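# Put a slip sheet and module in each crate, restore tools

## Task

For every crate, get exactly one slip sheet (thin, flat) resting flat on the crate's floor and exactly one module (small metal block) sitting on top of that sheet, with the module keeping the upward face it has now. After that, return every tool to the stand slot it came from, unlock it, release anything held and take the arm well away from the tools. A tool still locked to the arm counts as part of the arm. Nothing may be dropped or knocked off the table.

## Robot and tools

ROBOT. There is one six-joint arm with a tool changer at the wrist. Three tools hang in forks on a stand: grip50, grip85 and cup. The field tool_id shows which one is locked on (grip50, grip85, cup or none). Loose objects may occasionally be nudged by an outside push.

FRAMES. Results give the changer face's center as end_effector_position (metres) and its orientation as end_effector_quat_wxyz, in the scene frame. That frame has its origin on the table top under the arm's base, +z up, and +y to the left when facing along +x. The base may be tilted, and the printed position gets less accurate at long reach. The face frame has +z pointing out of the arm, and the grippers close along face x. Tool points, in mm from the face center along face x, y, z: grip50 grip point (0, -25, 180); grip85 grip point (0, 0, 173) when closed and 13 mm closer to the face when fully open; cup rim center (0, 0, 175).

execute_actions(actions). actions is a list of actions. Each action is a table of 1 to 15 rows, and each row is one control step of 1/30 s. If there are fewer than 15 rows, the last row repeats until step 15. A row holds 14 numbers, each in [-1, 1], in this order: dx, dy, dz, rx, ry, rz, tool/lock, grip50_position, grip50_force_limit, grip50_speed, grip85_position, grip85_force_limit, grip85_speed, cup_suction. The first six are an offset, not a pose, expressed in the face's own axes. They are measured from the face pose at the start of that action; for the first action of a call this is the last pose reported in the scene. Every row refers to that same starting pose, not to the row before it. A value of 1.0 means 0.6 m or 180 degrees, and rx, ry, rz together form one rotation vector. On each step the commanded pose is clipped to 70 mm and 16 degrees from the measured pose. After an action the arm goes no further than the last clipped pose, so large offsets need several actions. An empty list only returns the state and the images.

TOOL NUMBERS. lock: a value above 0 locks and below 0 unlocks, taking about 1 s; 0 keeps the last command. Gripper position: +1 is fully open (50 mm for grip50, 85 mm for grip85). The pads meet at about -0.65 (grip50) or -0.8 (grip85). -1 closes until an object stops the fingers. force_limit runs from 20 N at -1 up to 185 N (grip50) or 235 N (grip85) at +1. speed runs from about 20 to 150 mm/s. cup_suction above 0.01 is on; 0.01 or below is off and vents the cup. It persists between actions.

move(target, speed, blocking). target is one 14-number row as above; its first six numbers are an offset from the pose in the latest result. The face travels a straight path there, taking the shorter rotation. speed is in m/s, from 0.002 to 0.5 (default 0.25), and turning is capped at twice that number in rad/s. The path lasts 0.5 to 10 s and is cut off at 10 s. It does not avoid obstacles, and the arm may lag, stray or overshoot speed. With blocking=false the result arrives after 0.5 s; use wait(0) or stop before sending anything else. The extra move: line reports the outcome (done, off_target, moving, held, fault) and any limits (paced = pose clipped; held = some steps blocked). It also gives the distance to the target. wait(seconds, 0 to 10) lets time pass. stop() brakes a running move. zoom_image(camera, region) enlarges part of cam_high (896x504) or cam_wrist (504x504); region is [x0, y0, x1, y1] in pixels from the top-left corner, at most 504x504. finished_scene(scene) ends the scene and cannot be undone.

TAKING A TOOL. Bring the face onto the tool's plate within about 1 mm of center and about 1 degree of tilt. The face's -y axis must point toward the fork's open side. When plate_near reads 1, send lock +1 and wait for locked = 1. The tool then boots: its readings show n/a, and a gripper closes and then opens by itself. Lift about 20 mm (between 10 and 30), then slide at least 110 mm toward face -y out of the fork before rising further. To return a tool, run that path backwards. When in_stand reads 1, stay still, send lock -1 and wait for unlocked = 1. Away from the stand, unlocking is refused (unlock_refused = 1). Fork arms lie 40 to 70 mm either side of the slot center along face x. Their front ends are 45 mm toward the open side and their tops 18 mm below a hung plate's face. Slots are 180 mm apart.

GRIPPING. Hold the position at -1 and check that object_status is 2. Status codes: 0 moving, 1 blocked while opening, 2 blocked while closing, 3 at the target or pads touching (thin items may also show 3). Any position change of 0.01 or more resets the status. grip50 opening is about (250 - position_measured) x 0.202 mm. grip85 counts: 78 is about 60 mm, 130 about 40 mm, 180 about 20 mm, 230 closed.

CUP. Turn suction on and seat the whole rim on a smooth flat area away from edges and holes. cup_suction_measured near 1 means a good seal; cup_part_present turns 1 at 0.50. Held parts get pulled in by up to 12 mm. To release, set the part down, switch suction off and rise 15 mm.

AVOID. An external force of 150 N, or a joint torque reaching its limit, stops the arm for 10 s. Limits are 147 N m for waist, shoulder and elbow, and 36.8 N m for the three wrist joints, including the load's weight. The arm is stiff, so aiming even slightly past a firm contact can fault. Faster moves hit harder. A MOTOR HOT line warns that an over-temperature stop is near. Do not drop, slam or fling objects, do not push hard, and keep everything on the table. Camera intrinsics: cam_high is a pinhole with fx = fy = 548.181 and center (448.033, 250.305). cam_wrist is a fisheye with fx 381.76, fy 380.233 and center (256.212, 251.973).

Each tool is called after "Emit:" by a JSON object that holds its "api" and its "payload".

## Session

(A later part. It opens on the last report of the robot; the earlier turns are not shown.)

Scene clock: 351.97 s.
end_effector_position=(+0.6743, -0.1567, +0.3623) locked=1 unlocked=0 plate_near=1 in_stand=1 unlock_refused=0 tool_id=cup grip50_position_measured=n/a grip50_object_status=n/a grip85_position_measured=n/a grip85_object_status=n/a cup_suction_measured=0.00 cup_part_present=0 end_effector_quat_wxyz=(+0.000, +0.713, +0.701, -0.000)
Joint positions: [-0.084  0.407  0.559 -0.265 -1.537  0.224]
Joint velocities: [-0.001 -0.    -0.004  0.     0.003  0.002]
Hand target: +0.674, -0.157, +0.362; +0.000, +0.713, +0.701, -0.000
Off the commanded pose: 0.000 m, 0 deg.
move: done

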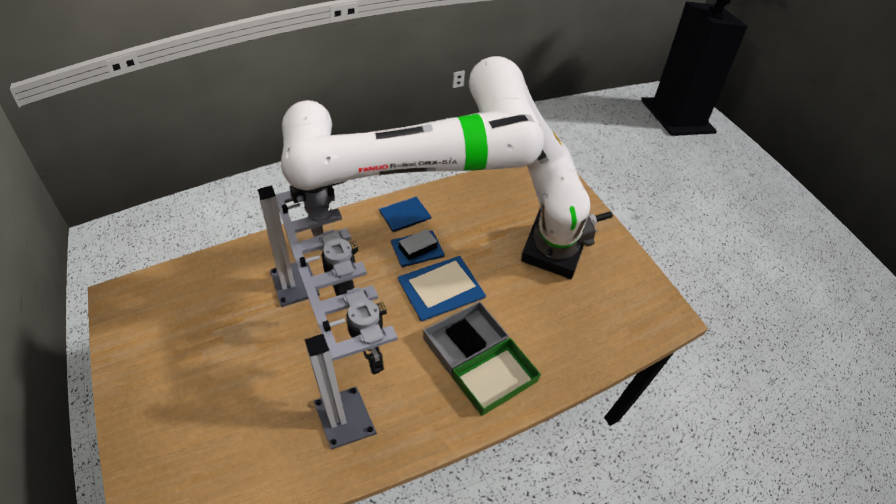

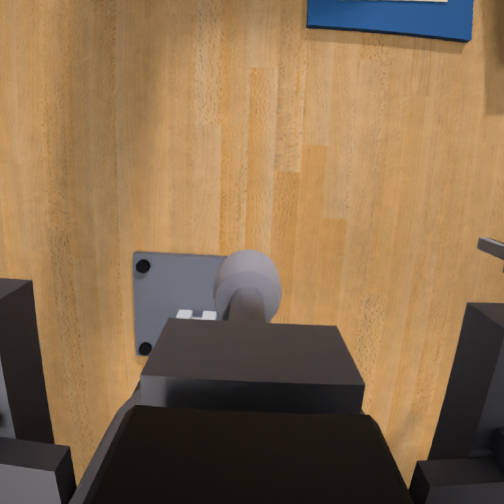

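Emit:
{"api": "execute_actions", "payload": {"actions": [[[0,0,0,0,0,0,-1,1,0,0,1,0,0,0]]]}}

Emit:
{"api": "wait", "payload": {"seconds": 0.7}}

Scene clock: 354.47 s.
end_effector_position=(+0.6744, -0.1566, +0.3622) locked=0 unlocked=0 plate_near=1 in_stand=1 unlock_refused=0 tool_id=none grip50_position_measured=n/a grip50_object_status=n/a grip85_position_measured=n/a grip85_object_status=n/a cup_suction_measured=n/a cup_part_present=n/a end_effector_quat_wxyz=(+0.001, +0.713, +0.701, -0.000)
Joint positions: [-0.084  0.407  0.559 -0.265 -1.537  0.224]
Joint velocities: [0.001 0.    0.001 0.    0.    0.001]
Hand target: +0.674, -0.157, +0.362; +0.000, +0.713, +0.701, -0.000
Off the commanded pose: 0.000 m, 0 deg.

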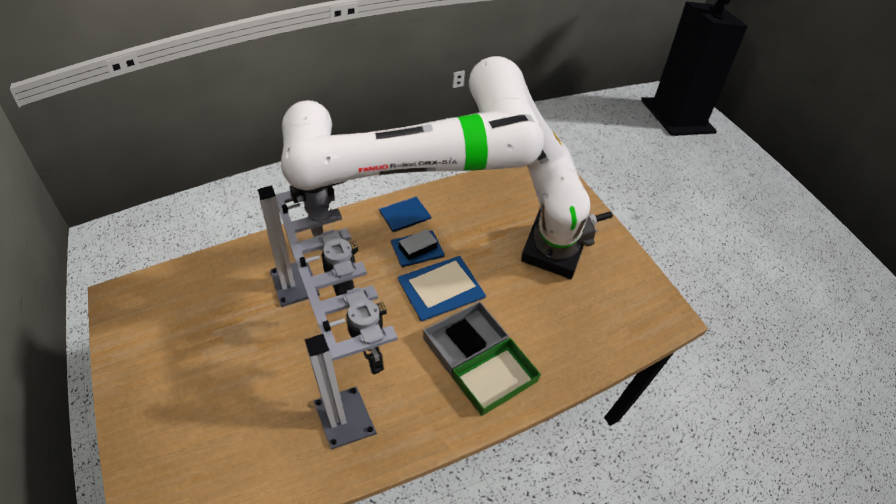

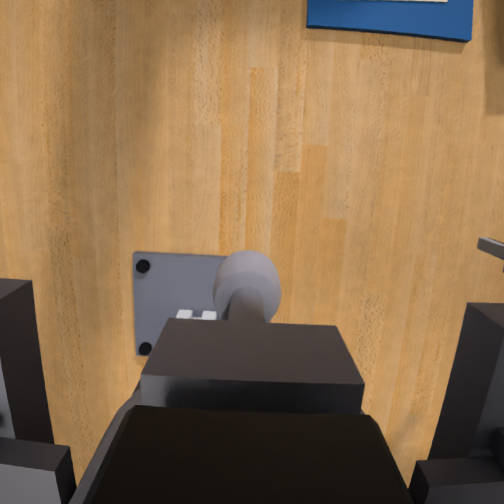

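Scene clock: 355.17 s.
end_effector_position=(+0.6743, -0.1567, +0.3623) locked=0 unlocked=1 plate_near=1 in_stand=1 unlock_refused=0 tool_id=none grip50_position_measured=n/a grip50_object_status=n/a grip85_position_measured=n/a grip85_object_status=n/a cup_suction_measured=n/a cup_part_present=n/a end_effector_quat_wxyz=(+0.000, +0.713, +0.701, -0.000)
Joint positions: [-0.084  0.407  0.559 -0.265 -1.537  0.224]
Joint velocities: [ 0.     0.002 -0.001  0.    -0.    -0.001]
Hand target: +0.674, -0.157, +0.362; +0.000, +0.713, +0.701, -0.000
Off the commanded pose: 0.000 m, 0 deg.
wait: 0.70 s; at rest by 0.20 s

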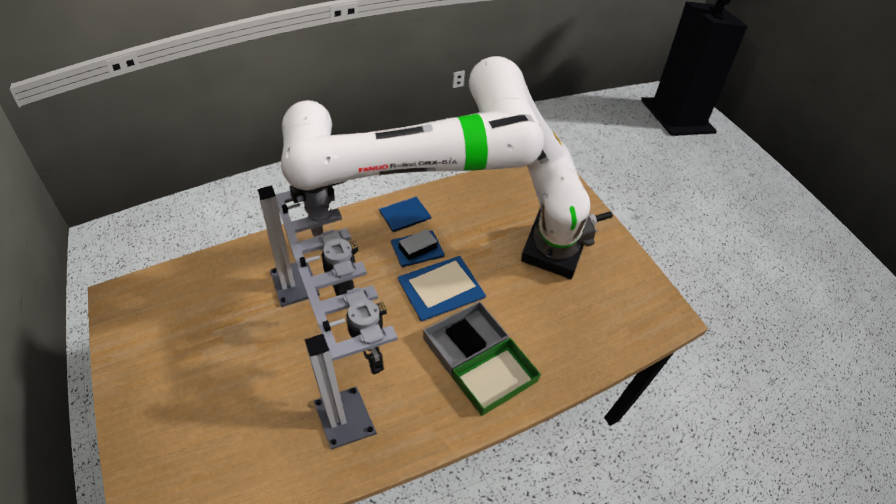

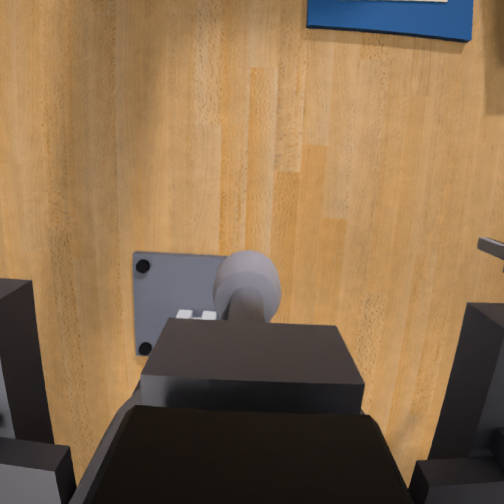

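Emit:
{"api": "move", "payload": {"target": [0, 0, -0.07, 0, 0, 0, 0, 1, 0, 0, 1, 0, 0, 0], "speed": 0.08}}

Emit:
{"api": "move", "payload": {"target": [0.6, 0, 0, 0, 0, 0, 0, 1, 0, 0, 1, 0, 0, 0], "speed": 0.3}}

Scene clock: 358.87 s.
end_effector_position=(+0.6742, -0.1567, +0.4042) locked=0 unlocked=1 plate_near=0 in_stand=0 unlock_refused=0 tool_id=none grip50_position_measured=n/a grip50_object_status=n/a grip85_position_measured=n/a grip85_object_status=n/a cup_suction_measured=n/a cup_part_present=n/a end_effector_quat_wxyz=(+0.001, +0.713, +0.701, -0.000)
Joint positions: [-0.103  0.406  0.652 -0.268 -1.632  0.217]
Joint velocities: [-0.    -0.     0.001 -0.001 -0.002  0.001]
Hand target: +0.674, -0.157, +0.404; +0.001, +0.713, +0.701, -0.000
Off the commanded pose: 0.000 m, 0 deg.
move: done

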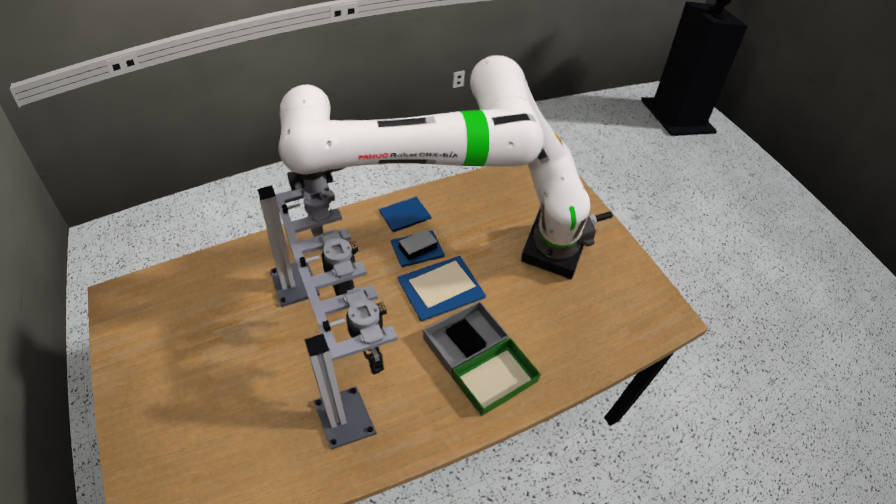

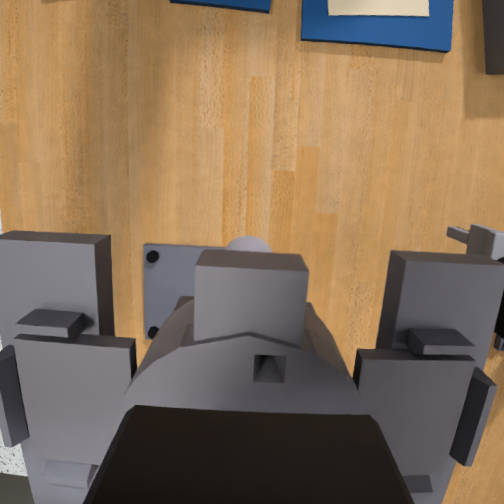

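Scene clock: 360.60 s.
end_effector_position=(+0.6802, +0.2029, +0.4048) locked=0 unlocked=1 plate_near=0 in_stand=0 unlock_refused=0 tool_id=none grip50_position_measured=n/a grip50_object_status=n/a grip85_position_measured=n/a grip85_object_status=n/a cup_suction_measured=n/a cup_part_present=n/a end_effector_quat_wxyz=(+0.001, +0.713, +0.701, +0.001)
Joint positions: [ 0.551  0.259  0.593 -0.104 -1.597 -0.415]
Joint velocities: [ 0.001  0.002  0.003  0.001 -0.002 -0.001]
Hand target: +0.680, +0.203, +0.405; +0.001, +0.713, +0.701, +0.001
Off the commanded pose: 0.001 m, 0 deg.
move: done

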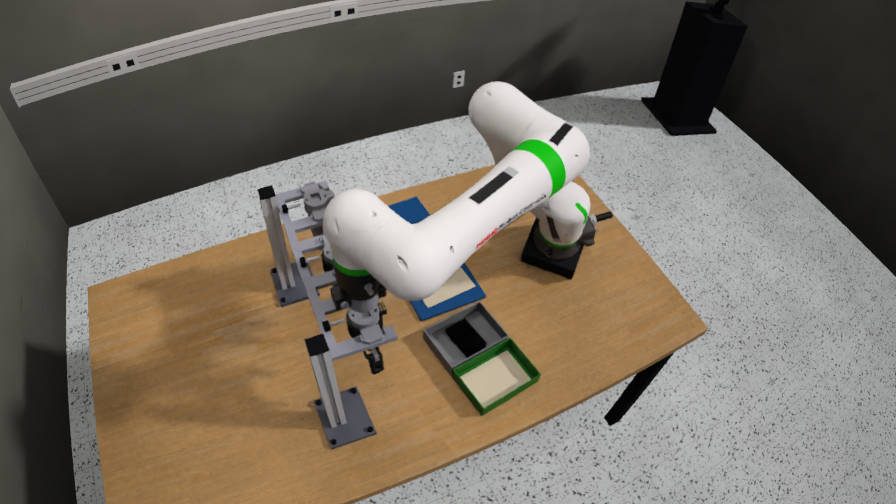

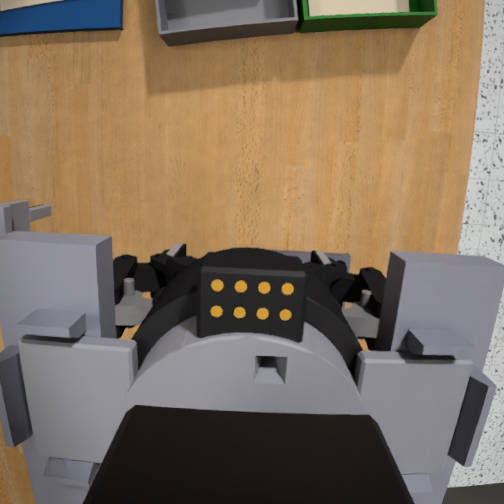

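Emit:
{"api": "zoom_image", "payload": {"camera": "cam_wrist", "region": [180, 250, 330, 410]}}

Emit:
{"api": "zoom_image", "payload": {"camera": "cam_wrist", "region": [0, 225, 160, 365]}}

Emit:
{"api": "zoom_image", "payload": {"camera": "cam_wrist", "region": [344, 240, 504, 380]}}

Region (180, 250, 330, 410) of cam_wrist's 504x504 image, scaled by 3.150, with more detail than that image has; it fills the left 472 columns of this view, and the rest is white.

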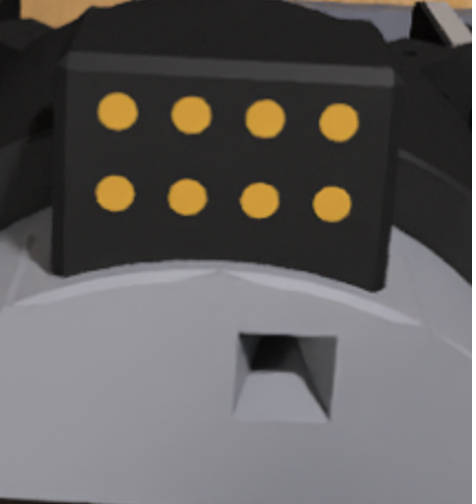

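Region (0, 225, 160, 365) of cam_wrist's 504x504 image, scaled by 3.150, with more detail than that image has; it fills the top 441 rows of this view, and the rest is white.

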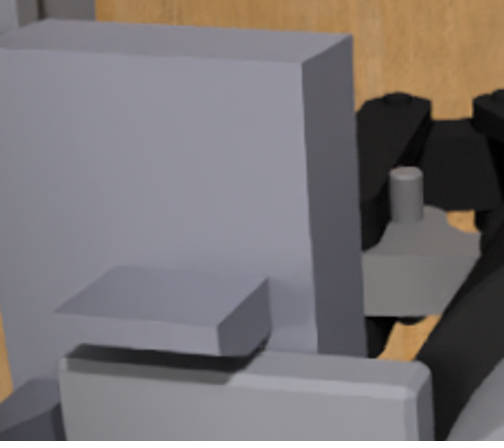

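Region (344, 240, 504, 380) of cam_wrist's 504x504 image, scaled by 3.150, with more detail than that image has; it fills the top 441 rows of this view, and the rest is white.

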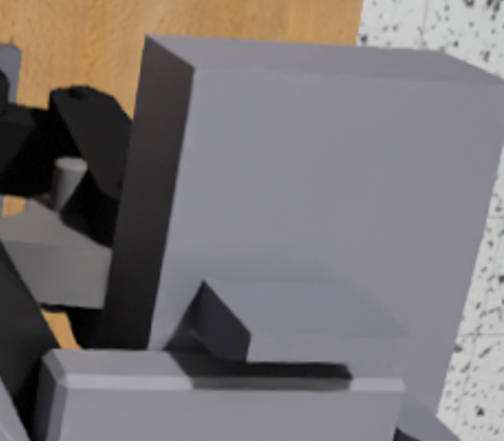

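Emit:
{"api": "move", "payload": {"target": [0.0005, 0.0008, 0.0702, 0.0009, 0, 0, 0, 1, 0, 0, 1, 0, 0, 0], "speed": 0.04}}

Scene clock: 382.13 s.
end_effector_position=(+0.6808, +0.2032, +0.3629) locked=0 unlocked=1 plate_near=1 in_stand=1 unlock_refused=0 tool_id=none grip50_position_measured=n/a grip50_object_status=n/a grip85_position_measured=n/a grip85_object_status=n/a cup_suction_measured=n/a cup_part_present=n/a end_effector_quat_wxyz=(-0.000, +0.713, +0.701, -0.000)
Joint positions: [ 0.56   0.266  0.506 -0.103 -1.506 -0.413]
Joint velocities: [-0.    -0.001 -0.002  0.     0.003 -0.002]
Hand target: +0.681, +0.203, +0.363; -0.000, +0.713, +0.701, -0.000
Off the commanded pose: 0.000 m, 0 deg.
move: done

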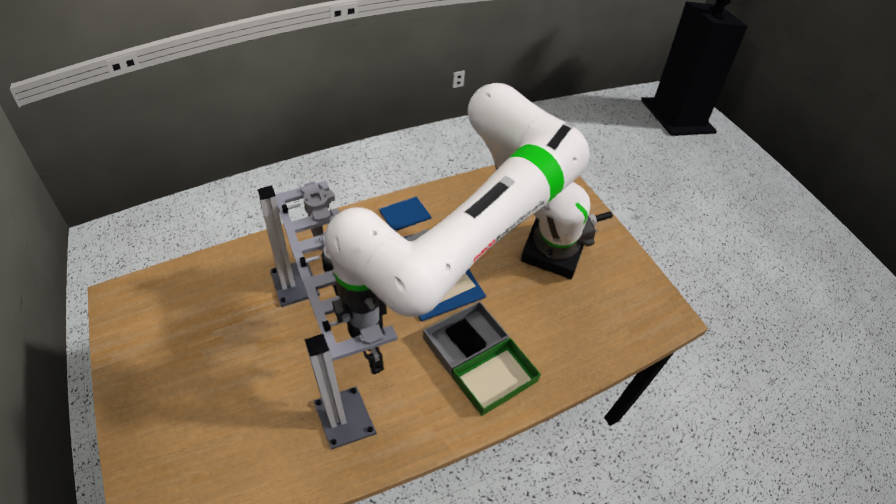

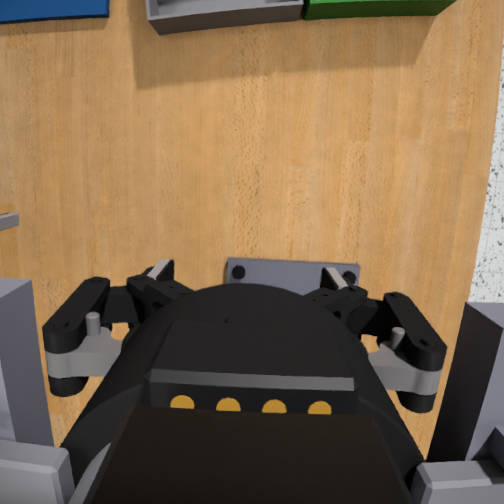

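Emit:
{"api": "execute_actions", "payload": {"actions": []}}

Scene clock: 394.17 s.
end_effector_position=(+0.6808, +0.2033, +0.3627) locked=0 unlocked=1 plate_near=1 in_stand=1 unlock_refused=0 tool_id=none grip50_position_measured=n/a grip50_object_status=n/a grip85_position_measured=n/a grip85_object_status=n/a cup_suction_measured=n/a cup_part_present=n/a end_effector_quat_wxyz=(-0.000, +0.713, +0.701, -0.000)
Joint positions: [ 0.56   0.266  0.506 -0.103 -1.505 -0.413]
Joint velocities: [ 0.001 -0.     0.001  0.001 -0.     0.001]
Hand target: +0.681, +0.203, +0.363; -0.000, +0.713, +0.701, -0.000
Off the commanded pose: 0.000 m, 0 deg.

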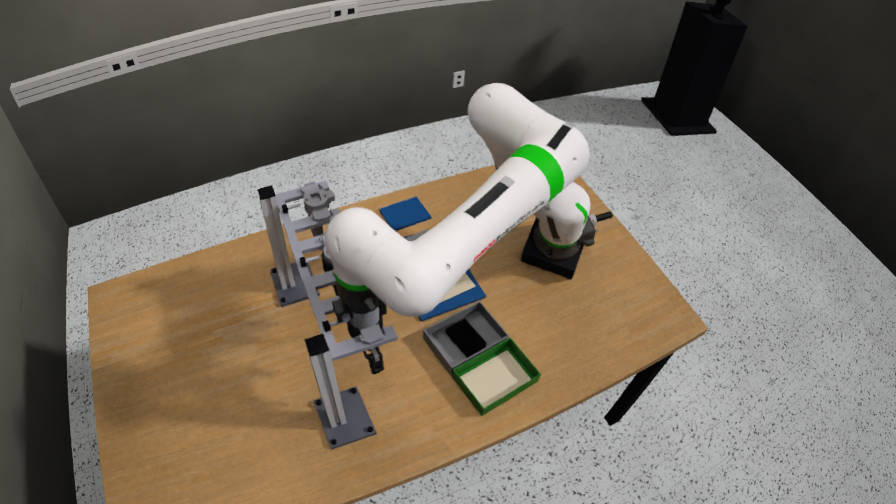

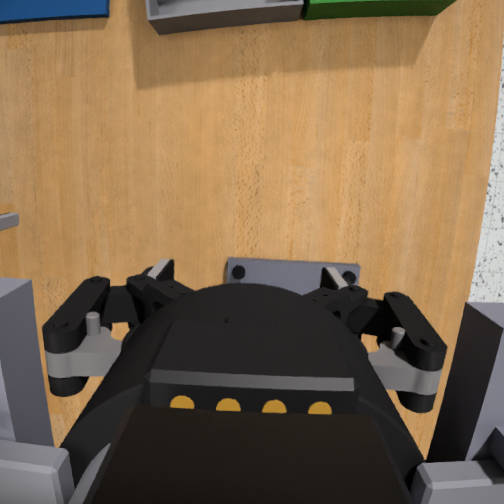

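Emit:
{"api": "execute_actions", "payload": {"actions": [[[0,0,0,0,0,0,1,1,0,0,1,0,0,0]],[[0,0,0,0,0,0,1,1,0,0,1,0,0,0]]]}}

Scene clock: 397.70 s.
end_effector_position=(+0.6808, +0.2033, +0.3627) locked=1 unlocked=0 plate_near=1 in_stand=1 unlock_refused=0 tool_id=grip85 grip50_position_measured=n/a grip50_object_status=n/a grip85_position_measured=n/a grip85_object_status=n/a cup_suction_measured=n/a cup_part_present=n/a end_effector_quat_wxyz=(-0.000, +0.713, +0.701, -0.000)
Joint positions: [ 0.56   0.266  0.506 -0.103 -1.505 -0.413]
Joint velocities: [ 0.    -0.     0.     0.    -0.     0.002]
Hand target: +0.681, +0.203, +0.363; -0.000, +0.713, +0.701, -0.000
Off the commanded pose: 0.000 m, 0 deg.

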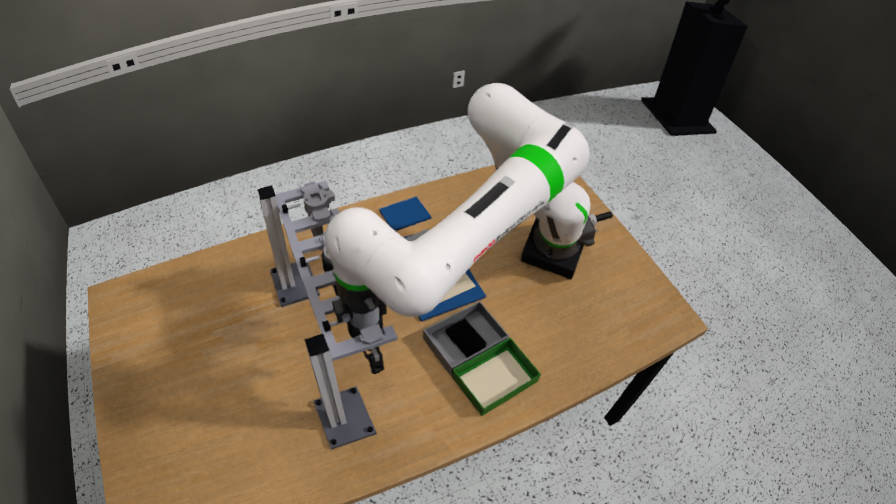

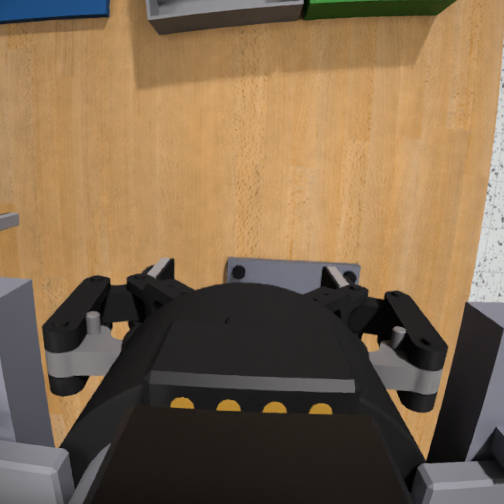

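Emit:
{"api": "move", "payload": {"target": [0,0,-0.0333,0,0,0,0,1,0,0,1,0,0,0], "speed": 0.08}}

Emit:
{"api": "move", "payload": {"target": [0,-0.2083,0,0,0,0,0,1,0,0,1,0,0,0], "speed": 0.15}}

Scene clock: 402.63 s.
end_effector_position=(+0.6808, +0.2032, +0.3827) locked=1 unlocked=0 plate_near=1 in_stand=0 unlock_refused=0 tool_id=grip85 grip50_position_measured=n/a grip50_object_status=n/a grip85_position_measured=3 grip85_object_status=3 cup_suction_measured=n/a cup_part_present=n/a end_effector_quat_wxyz=(-0.000, +0.713, +0.701, -0.000)
Joint positions: [ 0.556  0.263  0.548 -0.104 -1.55  -0.414]
Joint velocities: [ 0.     0.     0.003 -0.    -0.003 -0.   ]
Hand target: +0.681, +0.203, +0.383; -0.000, +0.713, +0.701, -0.000
Off the commanded pose: 0.000 m, 0 deg.
move: done

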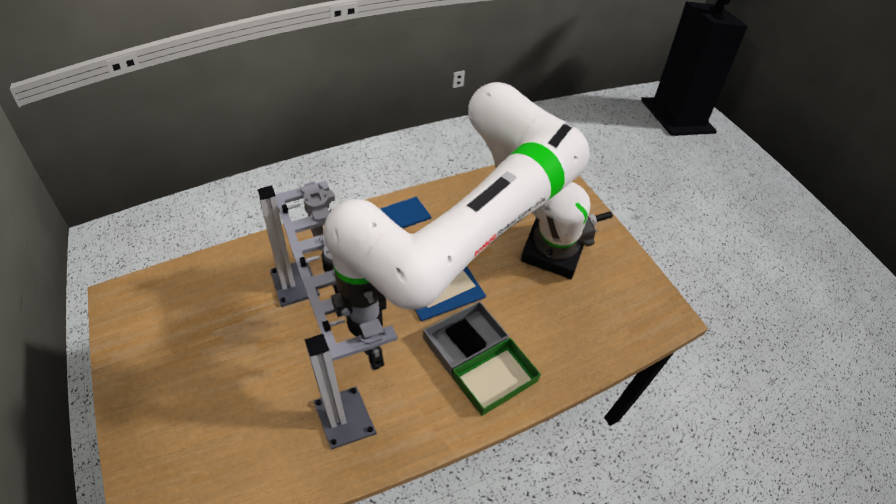

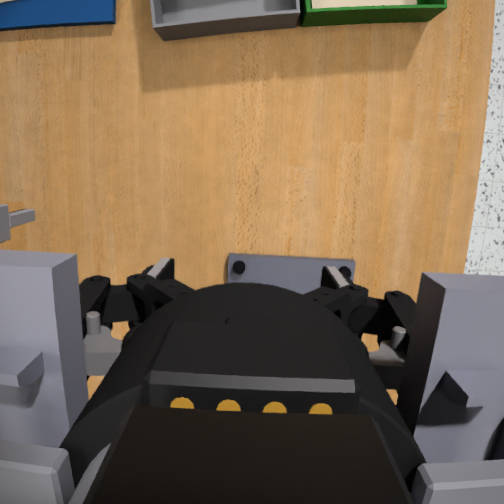

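Scene clock: 403.90 s.
end_effector_position=(+0.5561, +0.2052, +0.3828) locked=1 unlocked=0 plate_near=1 in_stand=0 unlock_refused=0 tool_id=grip85 grip50_position_measured=n/a grip50_object_status=n/a grip85_position_measured=3 grip85_object_status=3 cup_suction_measured=n/a cup_part_present=n/a end_effector_quat_wxyz=(-0.000, +0.713, +0.701, -0.000)
Joint positions: [ 0.679 -0.062  0.11  -0.067 -1.428 -0.524]
Joint velocities: [ 0.002 -0.003 -0.005  0.002  0.001 -0.002]
Hand target: +0.556, +0.205, +0.383; -0.000, +0.713, +0.701, -0.000
Off the commanded pose: 0.000 m, 0 deg.
move: done

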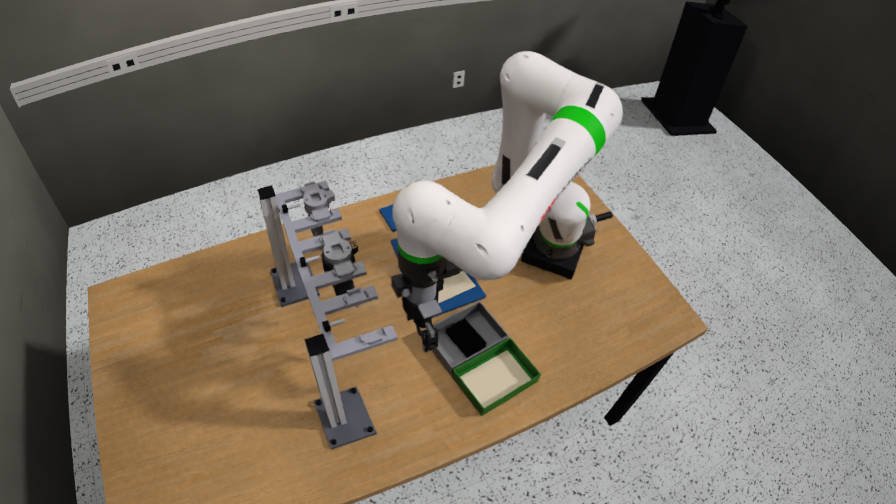

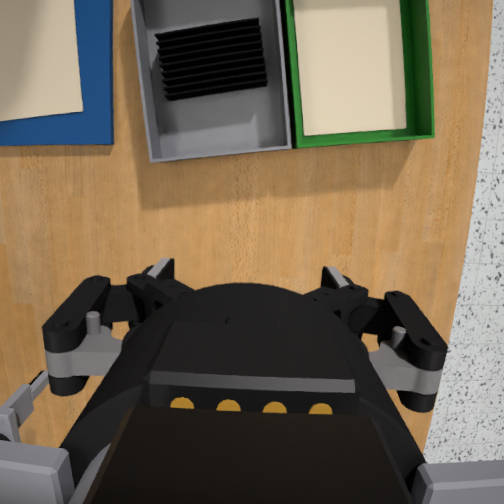

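Emit:
{"api": "zoom_image", "payload": {"camera": "cam_wrist", "region": [120, 0, 320, 170]}}

Region (120, 0, 320, 170) of cam_wrist's 504x504 image, scaled by 2.520, with more detail than that image has; it fills the top 428 rows of this view, and the rest is white.

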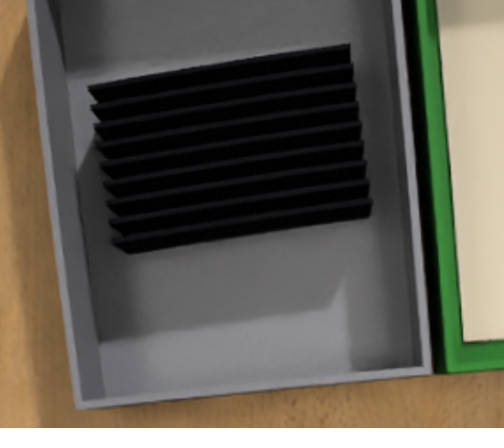

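Emit:
{"api": "zoom_image", "payload": {"camera": "cam_wrist", "region": [120, 240, 380, 330]}}

Region (120, 240, 380, 330) of cam_wrist's 504x504 image, scaled by 1.938, with more detail than that image has; it fills the top 174 rows of this view, and the rest is white.

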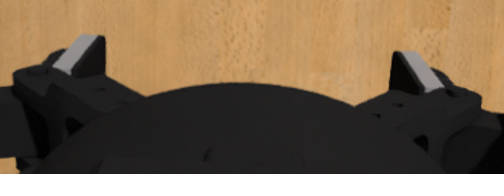

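Emit:
{"api": "move", "payload": {"target": [-0.0744,-0.268,0.21,0,0,0.4363,0,1,0,0,0.69,0,0,0], "speed": 0.4}}

Scene clock: 432.23 s.
end_effector_position=(+0.3946, +0.1636, +0.2570) locked=1 unlocked=0 plate_near=1 in_stand=0 unlock_refused=0 tool_id=grip85 grip50_position_measured=n/a grip50_object_status=n/a grip85_position_measured=43 grip85_object_status=3 cup_suction_measured=n/a cup_part_present=n/a end_effector_quat_wxyz=(-0.001, +0.996, +0.092, -0.000)
Joint positions: [ 0.868 -0.399 -0.56  -0.009 -1.086 -2.078]
Joint velocities: [ 0.005 -0.001 -0.003  0.006  0.001 -0.009]
Hand target: +0.395, +0.164, +0.257; -0.001, +0.996, +0.092, -0.000
Off the commanded pose: 0.000 m, 0 deg.
move: done

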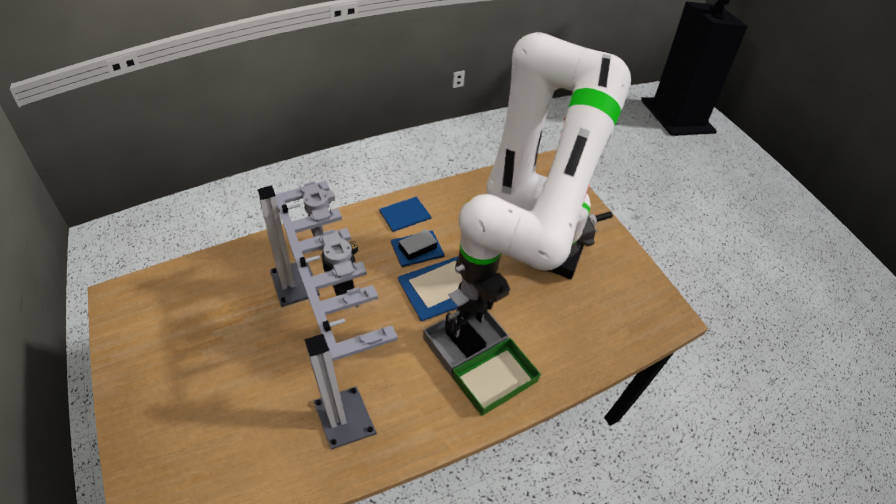

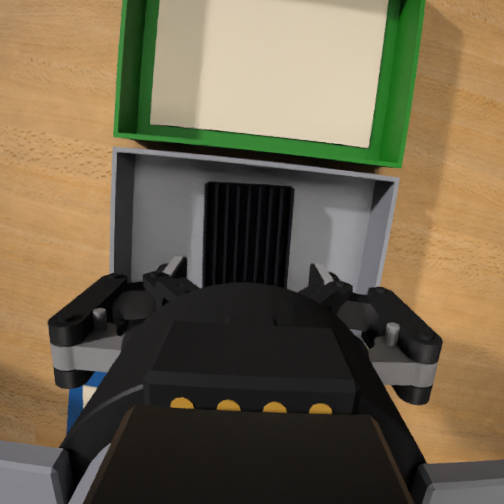

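Emit:
{"api": "zoom_image", "payload": {"camera": "cam_wrist", "region": [150, 160, 350, 300]}}

Region (150, 160, 350, 300) of cam_wrist's 504x504 image, scaled by 2.520, with more detail than that image has; it fills the top 353 rows of this view, and the rest is white.

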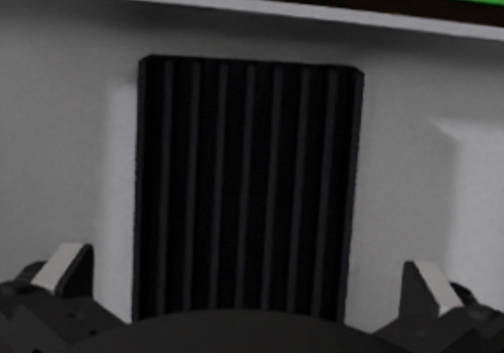

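Emit:
{"api": "move", "payload": {"target": [-0.0027,0.001,0.1083,0,0,0,0,1,0,0,0.69,0,0,0], "speed": 0.12}}

Scene clock: 441.03 s.
end_effector_position=(+0.3930, +0.1631, +0.1920) locked=1 unlocked=0 plate_near=1 in_stand=0 unlock_refused=0 tool_id=grip85 grip50_position_measured=n/a grip50_object_status=n/a grip85_position_measured=43 grip85_object_status=3 cup_suction_measured=n/a cup_part_present=n/a end_effector_quat_wxyz=(-0.001, +0.996, +0.092, -0.000)
Joint positions: [ 0.871 -0.298 -0.643 -0.009 -0.903 -2.08 ]
Joint velocities: [-0.     0.002 -0.001  0.     0.002  0.001]
Hand target: +0.393, +0.163, +0.192; -0.001, +0.996, +0.092, -0.000
Off the commanded pose: 0.000 m, 0 deg.
move: done

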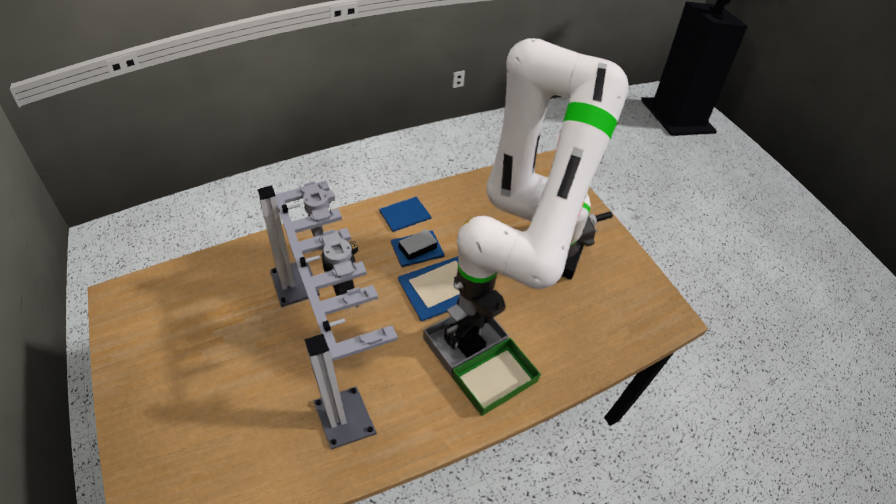

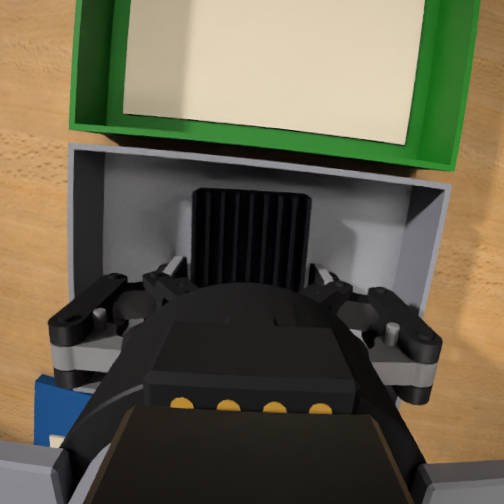

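Emit:
{"api": "execute_actions", "payload": {"actions": [[[0,0,0,0,0,0,0,1,0,0,-1,-0.5,-0.4,0]]]}}

Scene clock: 443.17 s.
end_effector_position=(+0.3930, +0.1631, +0.1920) locked=1 unlocked=0 plate_near=1 in_stand=0 unlock_refused=0 tool_id=grip85 grip50_position_measured=n/a grip50_object_status=n/a grip85_position_measured=80 grip85_object_status=2 cup_suction_measured=n/a cup_part_present=n/a end_effector_quat_wxyz=(-0.001, +0.996, +0.092, -0.000)
Joint positions: [ 0.871 -0.298 -0.643 -0.009 -0.903 -2.079]
Joint velocities: [-0.  0. -0.  0. -0. -0.]
Hand target: +0.393, +0.163, +0.192; -0.001, +0.996, +0.092, -0.000
Off the commanded pose: 0.000 m, 0 deg.

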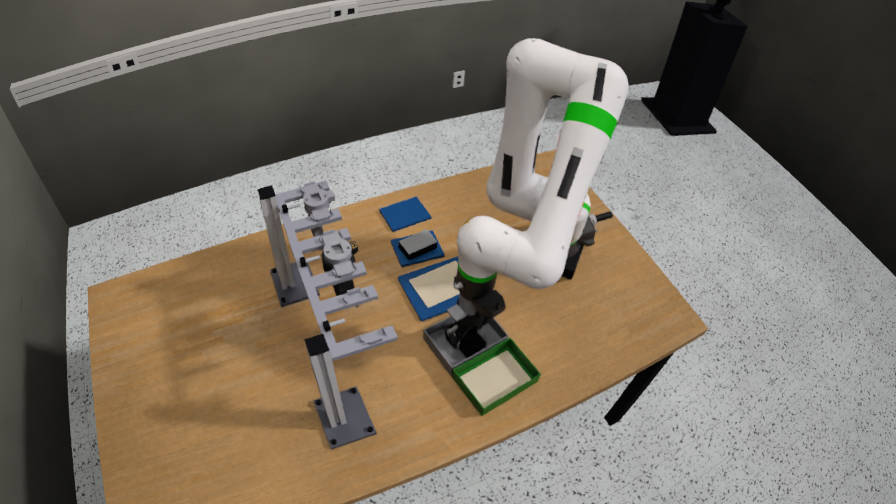

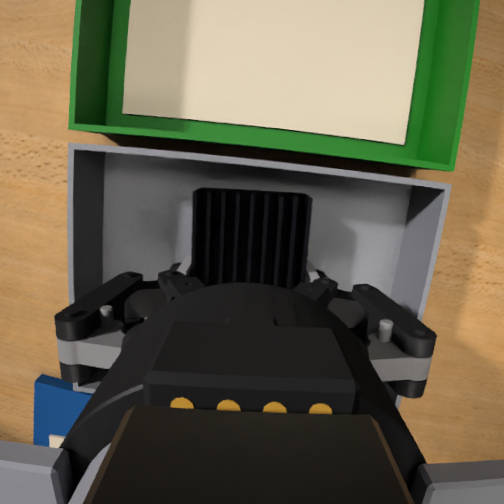

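Emit:
{"api": "move", "payload": {"target": [0,0,-0.1,0,0,0,0,1,0,0,-1,-0.5,-0.4,0], "speed": 0.15}}

Scene clock: 445.67 s.
end_effector_position=(+0.3931, +0.1628, +0.2520) locked=1 unlocked=0 plate_near=1 in_stand=0 unlock_refused=0 tool_id=grip85 grip50_position_measured=n/a grip50_object_status=n/a grip85_position_measured=80 grip85_object_status=2 cup_suction_measured=n/a cup_part_present=n/a end_effector_quat_wxyz=(-0.001, +0.996, +0.092, -0.000)
Joint positions: [ 0.869 -0.397 -0.571 -0.009 -1.073 -2.079]
Joint velocities: [ 0.001  0.     0.002  0.    -0.002 -0.001]
Hand target: +0.393, +0.163, +0.252; -0.001, +0.996, +0.092, -0.000
Off the commanded pose: 0.000 m, 0 deg.
move: done

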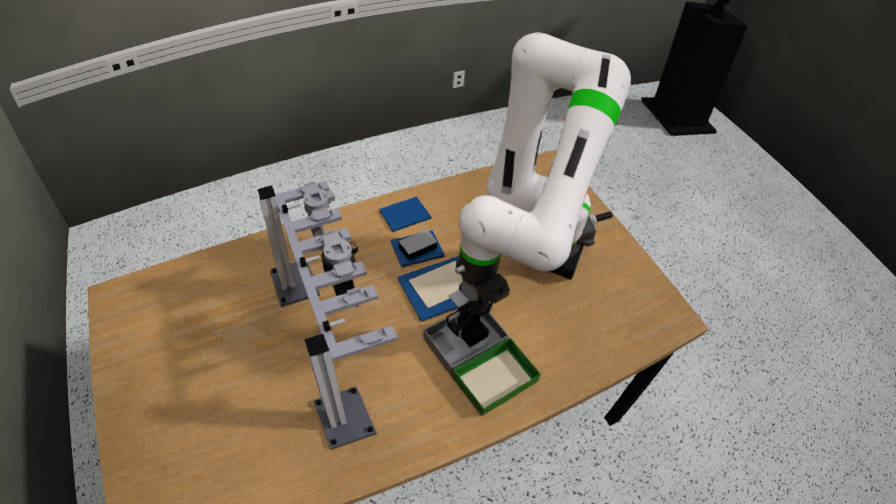

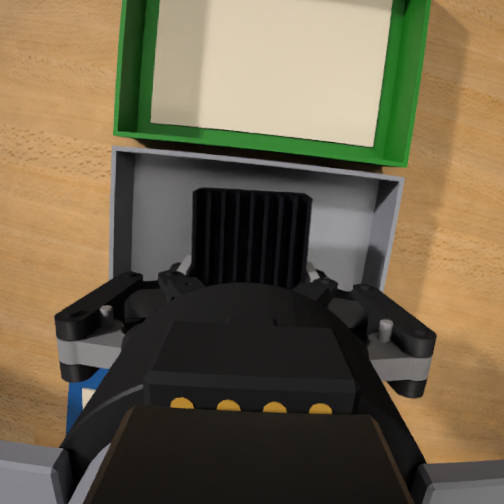

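Emit:
{"api": "move", "payload": {"target": [0.0136,-0.236,0,0,0,-0.4836,0,1,0,0,-1,-0.5,-0.4,0], "speed": 0.4}}

Scene clock: 452.00 s.
end_effector_position=(+0.3753, +0.3036, +0.2524) locked=1 unlocked=0 plate_near=1 in_stand=0 unlock_refused=0 tool_id=grip85 grip50_position_measured=n/a grip50_object_status=n/a grip85_position_measured=80 grip85_object_status=2 cup_suction_measured=n/a cup_part_present=n/a end_effector_quat_wxyz=(-0.001, +0.659, +0.752, +0.001)
Joint positions: [ 1.23  -0.281 -0.471  0.119 -1.076 -0.965]
Joint velocities: [-0.001  0.001  0.002 -0.002 -0.001  0.006]
Hand target: +0.375, +0.304, +0.252; -0.001, +0.659, +0.752, +0.001
Off the commanded pose: 0.000 m, 0 deg.
move: done

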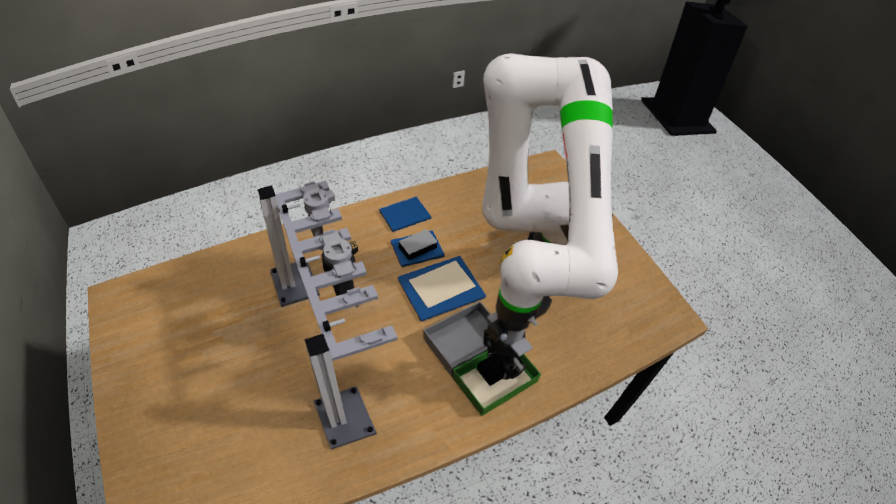

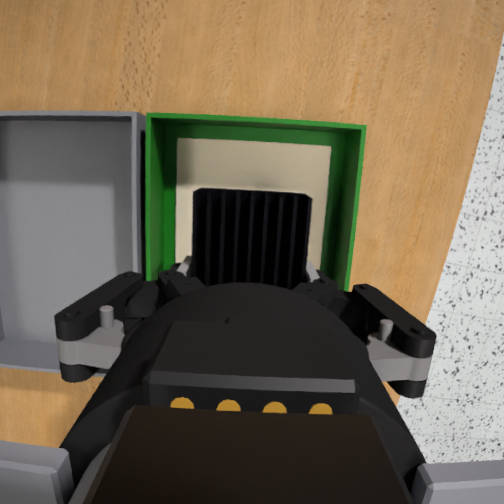

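Emit:
{"api": "zoom_image", "payload": {"camera": "cam_high", "region": [430, 290, 570, 430]}}

Region (430, 290, 570, 430) of cam_high's 896x504 image, scaled by 3.600, with more detail than that image has.

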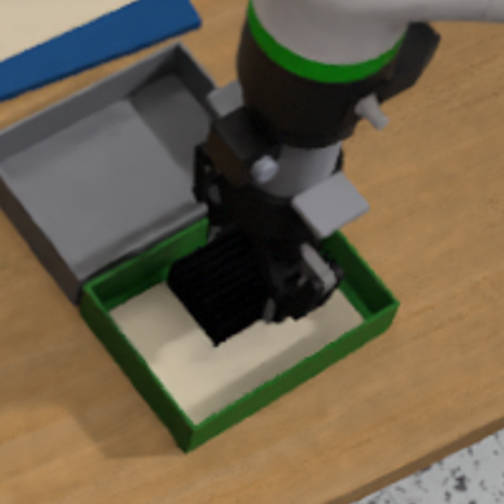

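Emit:
{"api": "move", "payload": {"target": [0,0,0.0943,0,0,0,0,1,0,0,-1,-0.5,-0.4,0], "speed": 0.08}}

Scene clock: 458.10 s.
end_effector_position=(+0.3751, +0.3039, +0.1958) locked=1 unlocked=0 plate_near=1 in_stand=0 unlock_refused=0 tool_id=grip85 grip50_position_measured=n/a grip50_object_status=n/a grip85_position_measured=80 grip85_object_status=2 cup_suction_measured=n/a cup_part_present=n/a end_effector_quat_wxyz=(-0.001, +0.659, +0.752, +0.001)
Joint positions: [ 1.212 -0.196 -0.536  0.125 -0.926 -0.966]
Joint velocities: [-0.001  0.003 -0.001  0.001  0.002 -0.001]
Hand target: +0.375, +0.304, +0.196; -0.001, +0.659, +0.752, +0.001
Off the commanded pose: 0.000 m, 0 deg.
move: done

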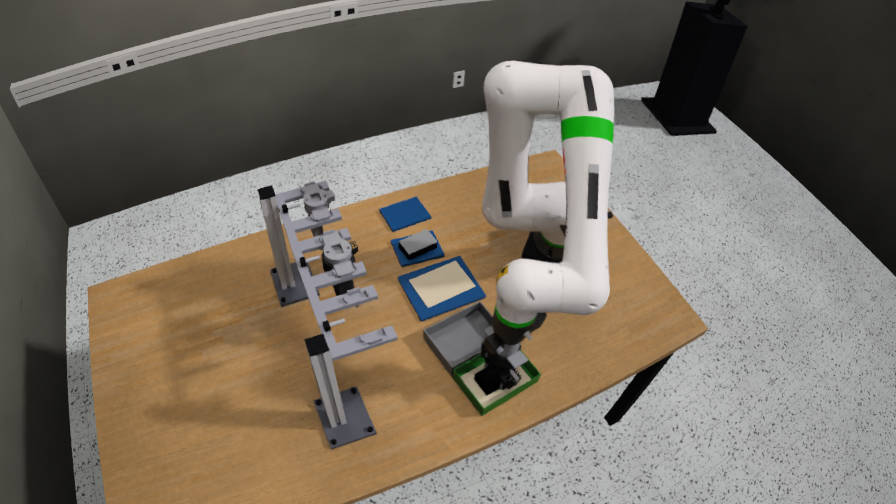

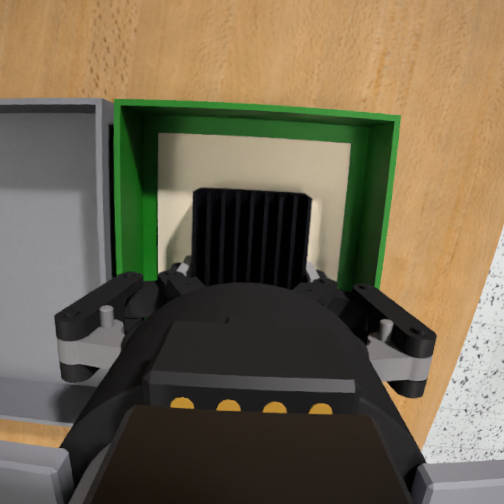

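Emit:
{"api": "execute_actions", "payload": {"actions": [[[0,0,0.0004,0,0,0,0,1,0,0,-1,-0.5,-0.4,0],[0,0,0.0008,0,0,0,0,1,0,0,-1,-0.5,-0.4,0],[0,0,0.001,0,0,0,0,1,0,0,-1,-0.5,-0.4,0],[0,0,0.001,0,0,0,0,1,0,0,-1,-0.5,-0.4,0],[0,0,0.001,0,0,0,0,1,0,0,0.6,-0.5,-0.4,0]]]}}

Scene clock: 461.10 s.
end_effector_position=(+0.3751, +0.3039, +0.1952) locked=1 unlocked=0 plate_near=1 in_stand=0 unlock_refused=0 tool_id=grip85 grip50_position_measured=n/a grip50_object_status=n/a grip85_position_measured=54 grip85_object_status=0 cup_suction_measured=n/a cup_part_present=n/a end_effector_quat_wxyz=(-0.001, +0.659, +0.752, +0.001)
Joint positions: [ 1.212 -0.195 -0.536  0.125 -0.924 -0.966]
Joint velocities: [ 0.002 -0.001 -0.     0.    -0.    -0.001]
Hand target: +0.375, +0.304, +0.195; -0.001, +0.659, +0.752, +0.001
Off the commanded pose: 0.000 m, 0 deg.

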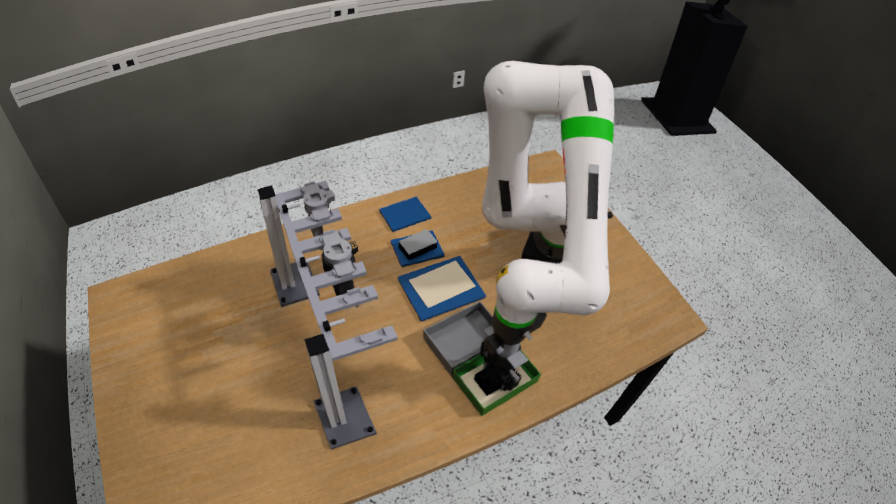

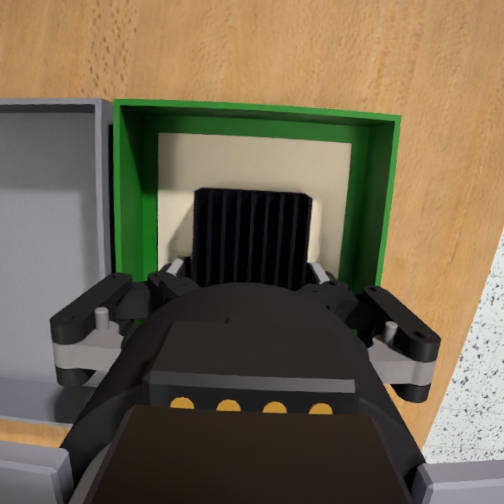

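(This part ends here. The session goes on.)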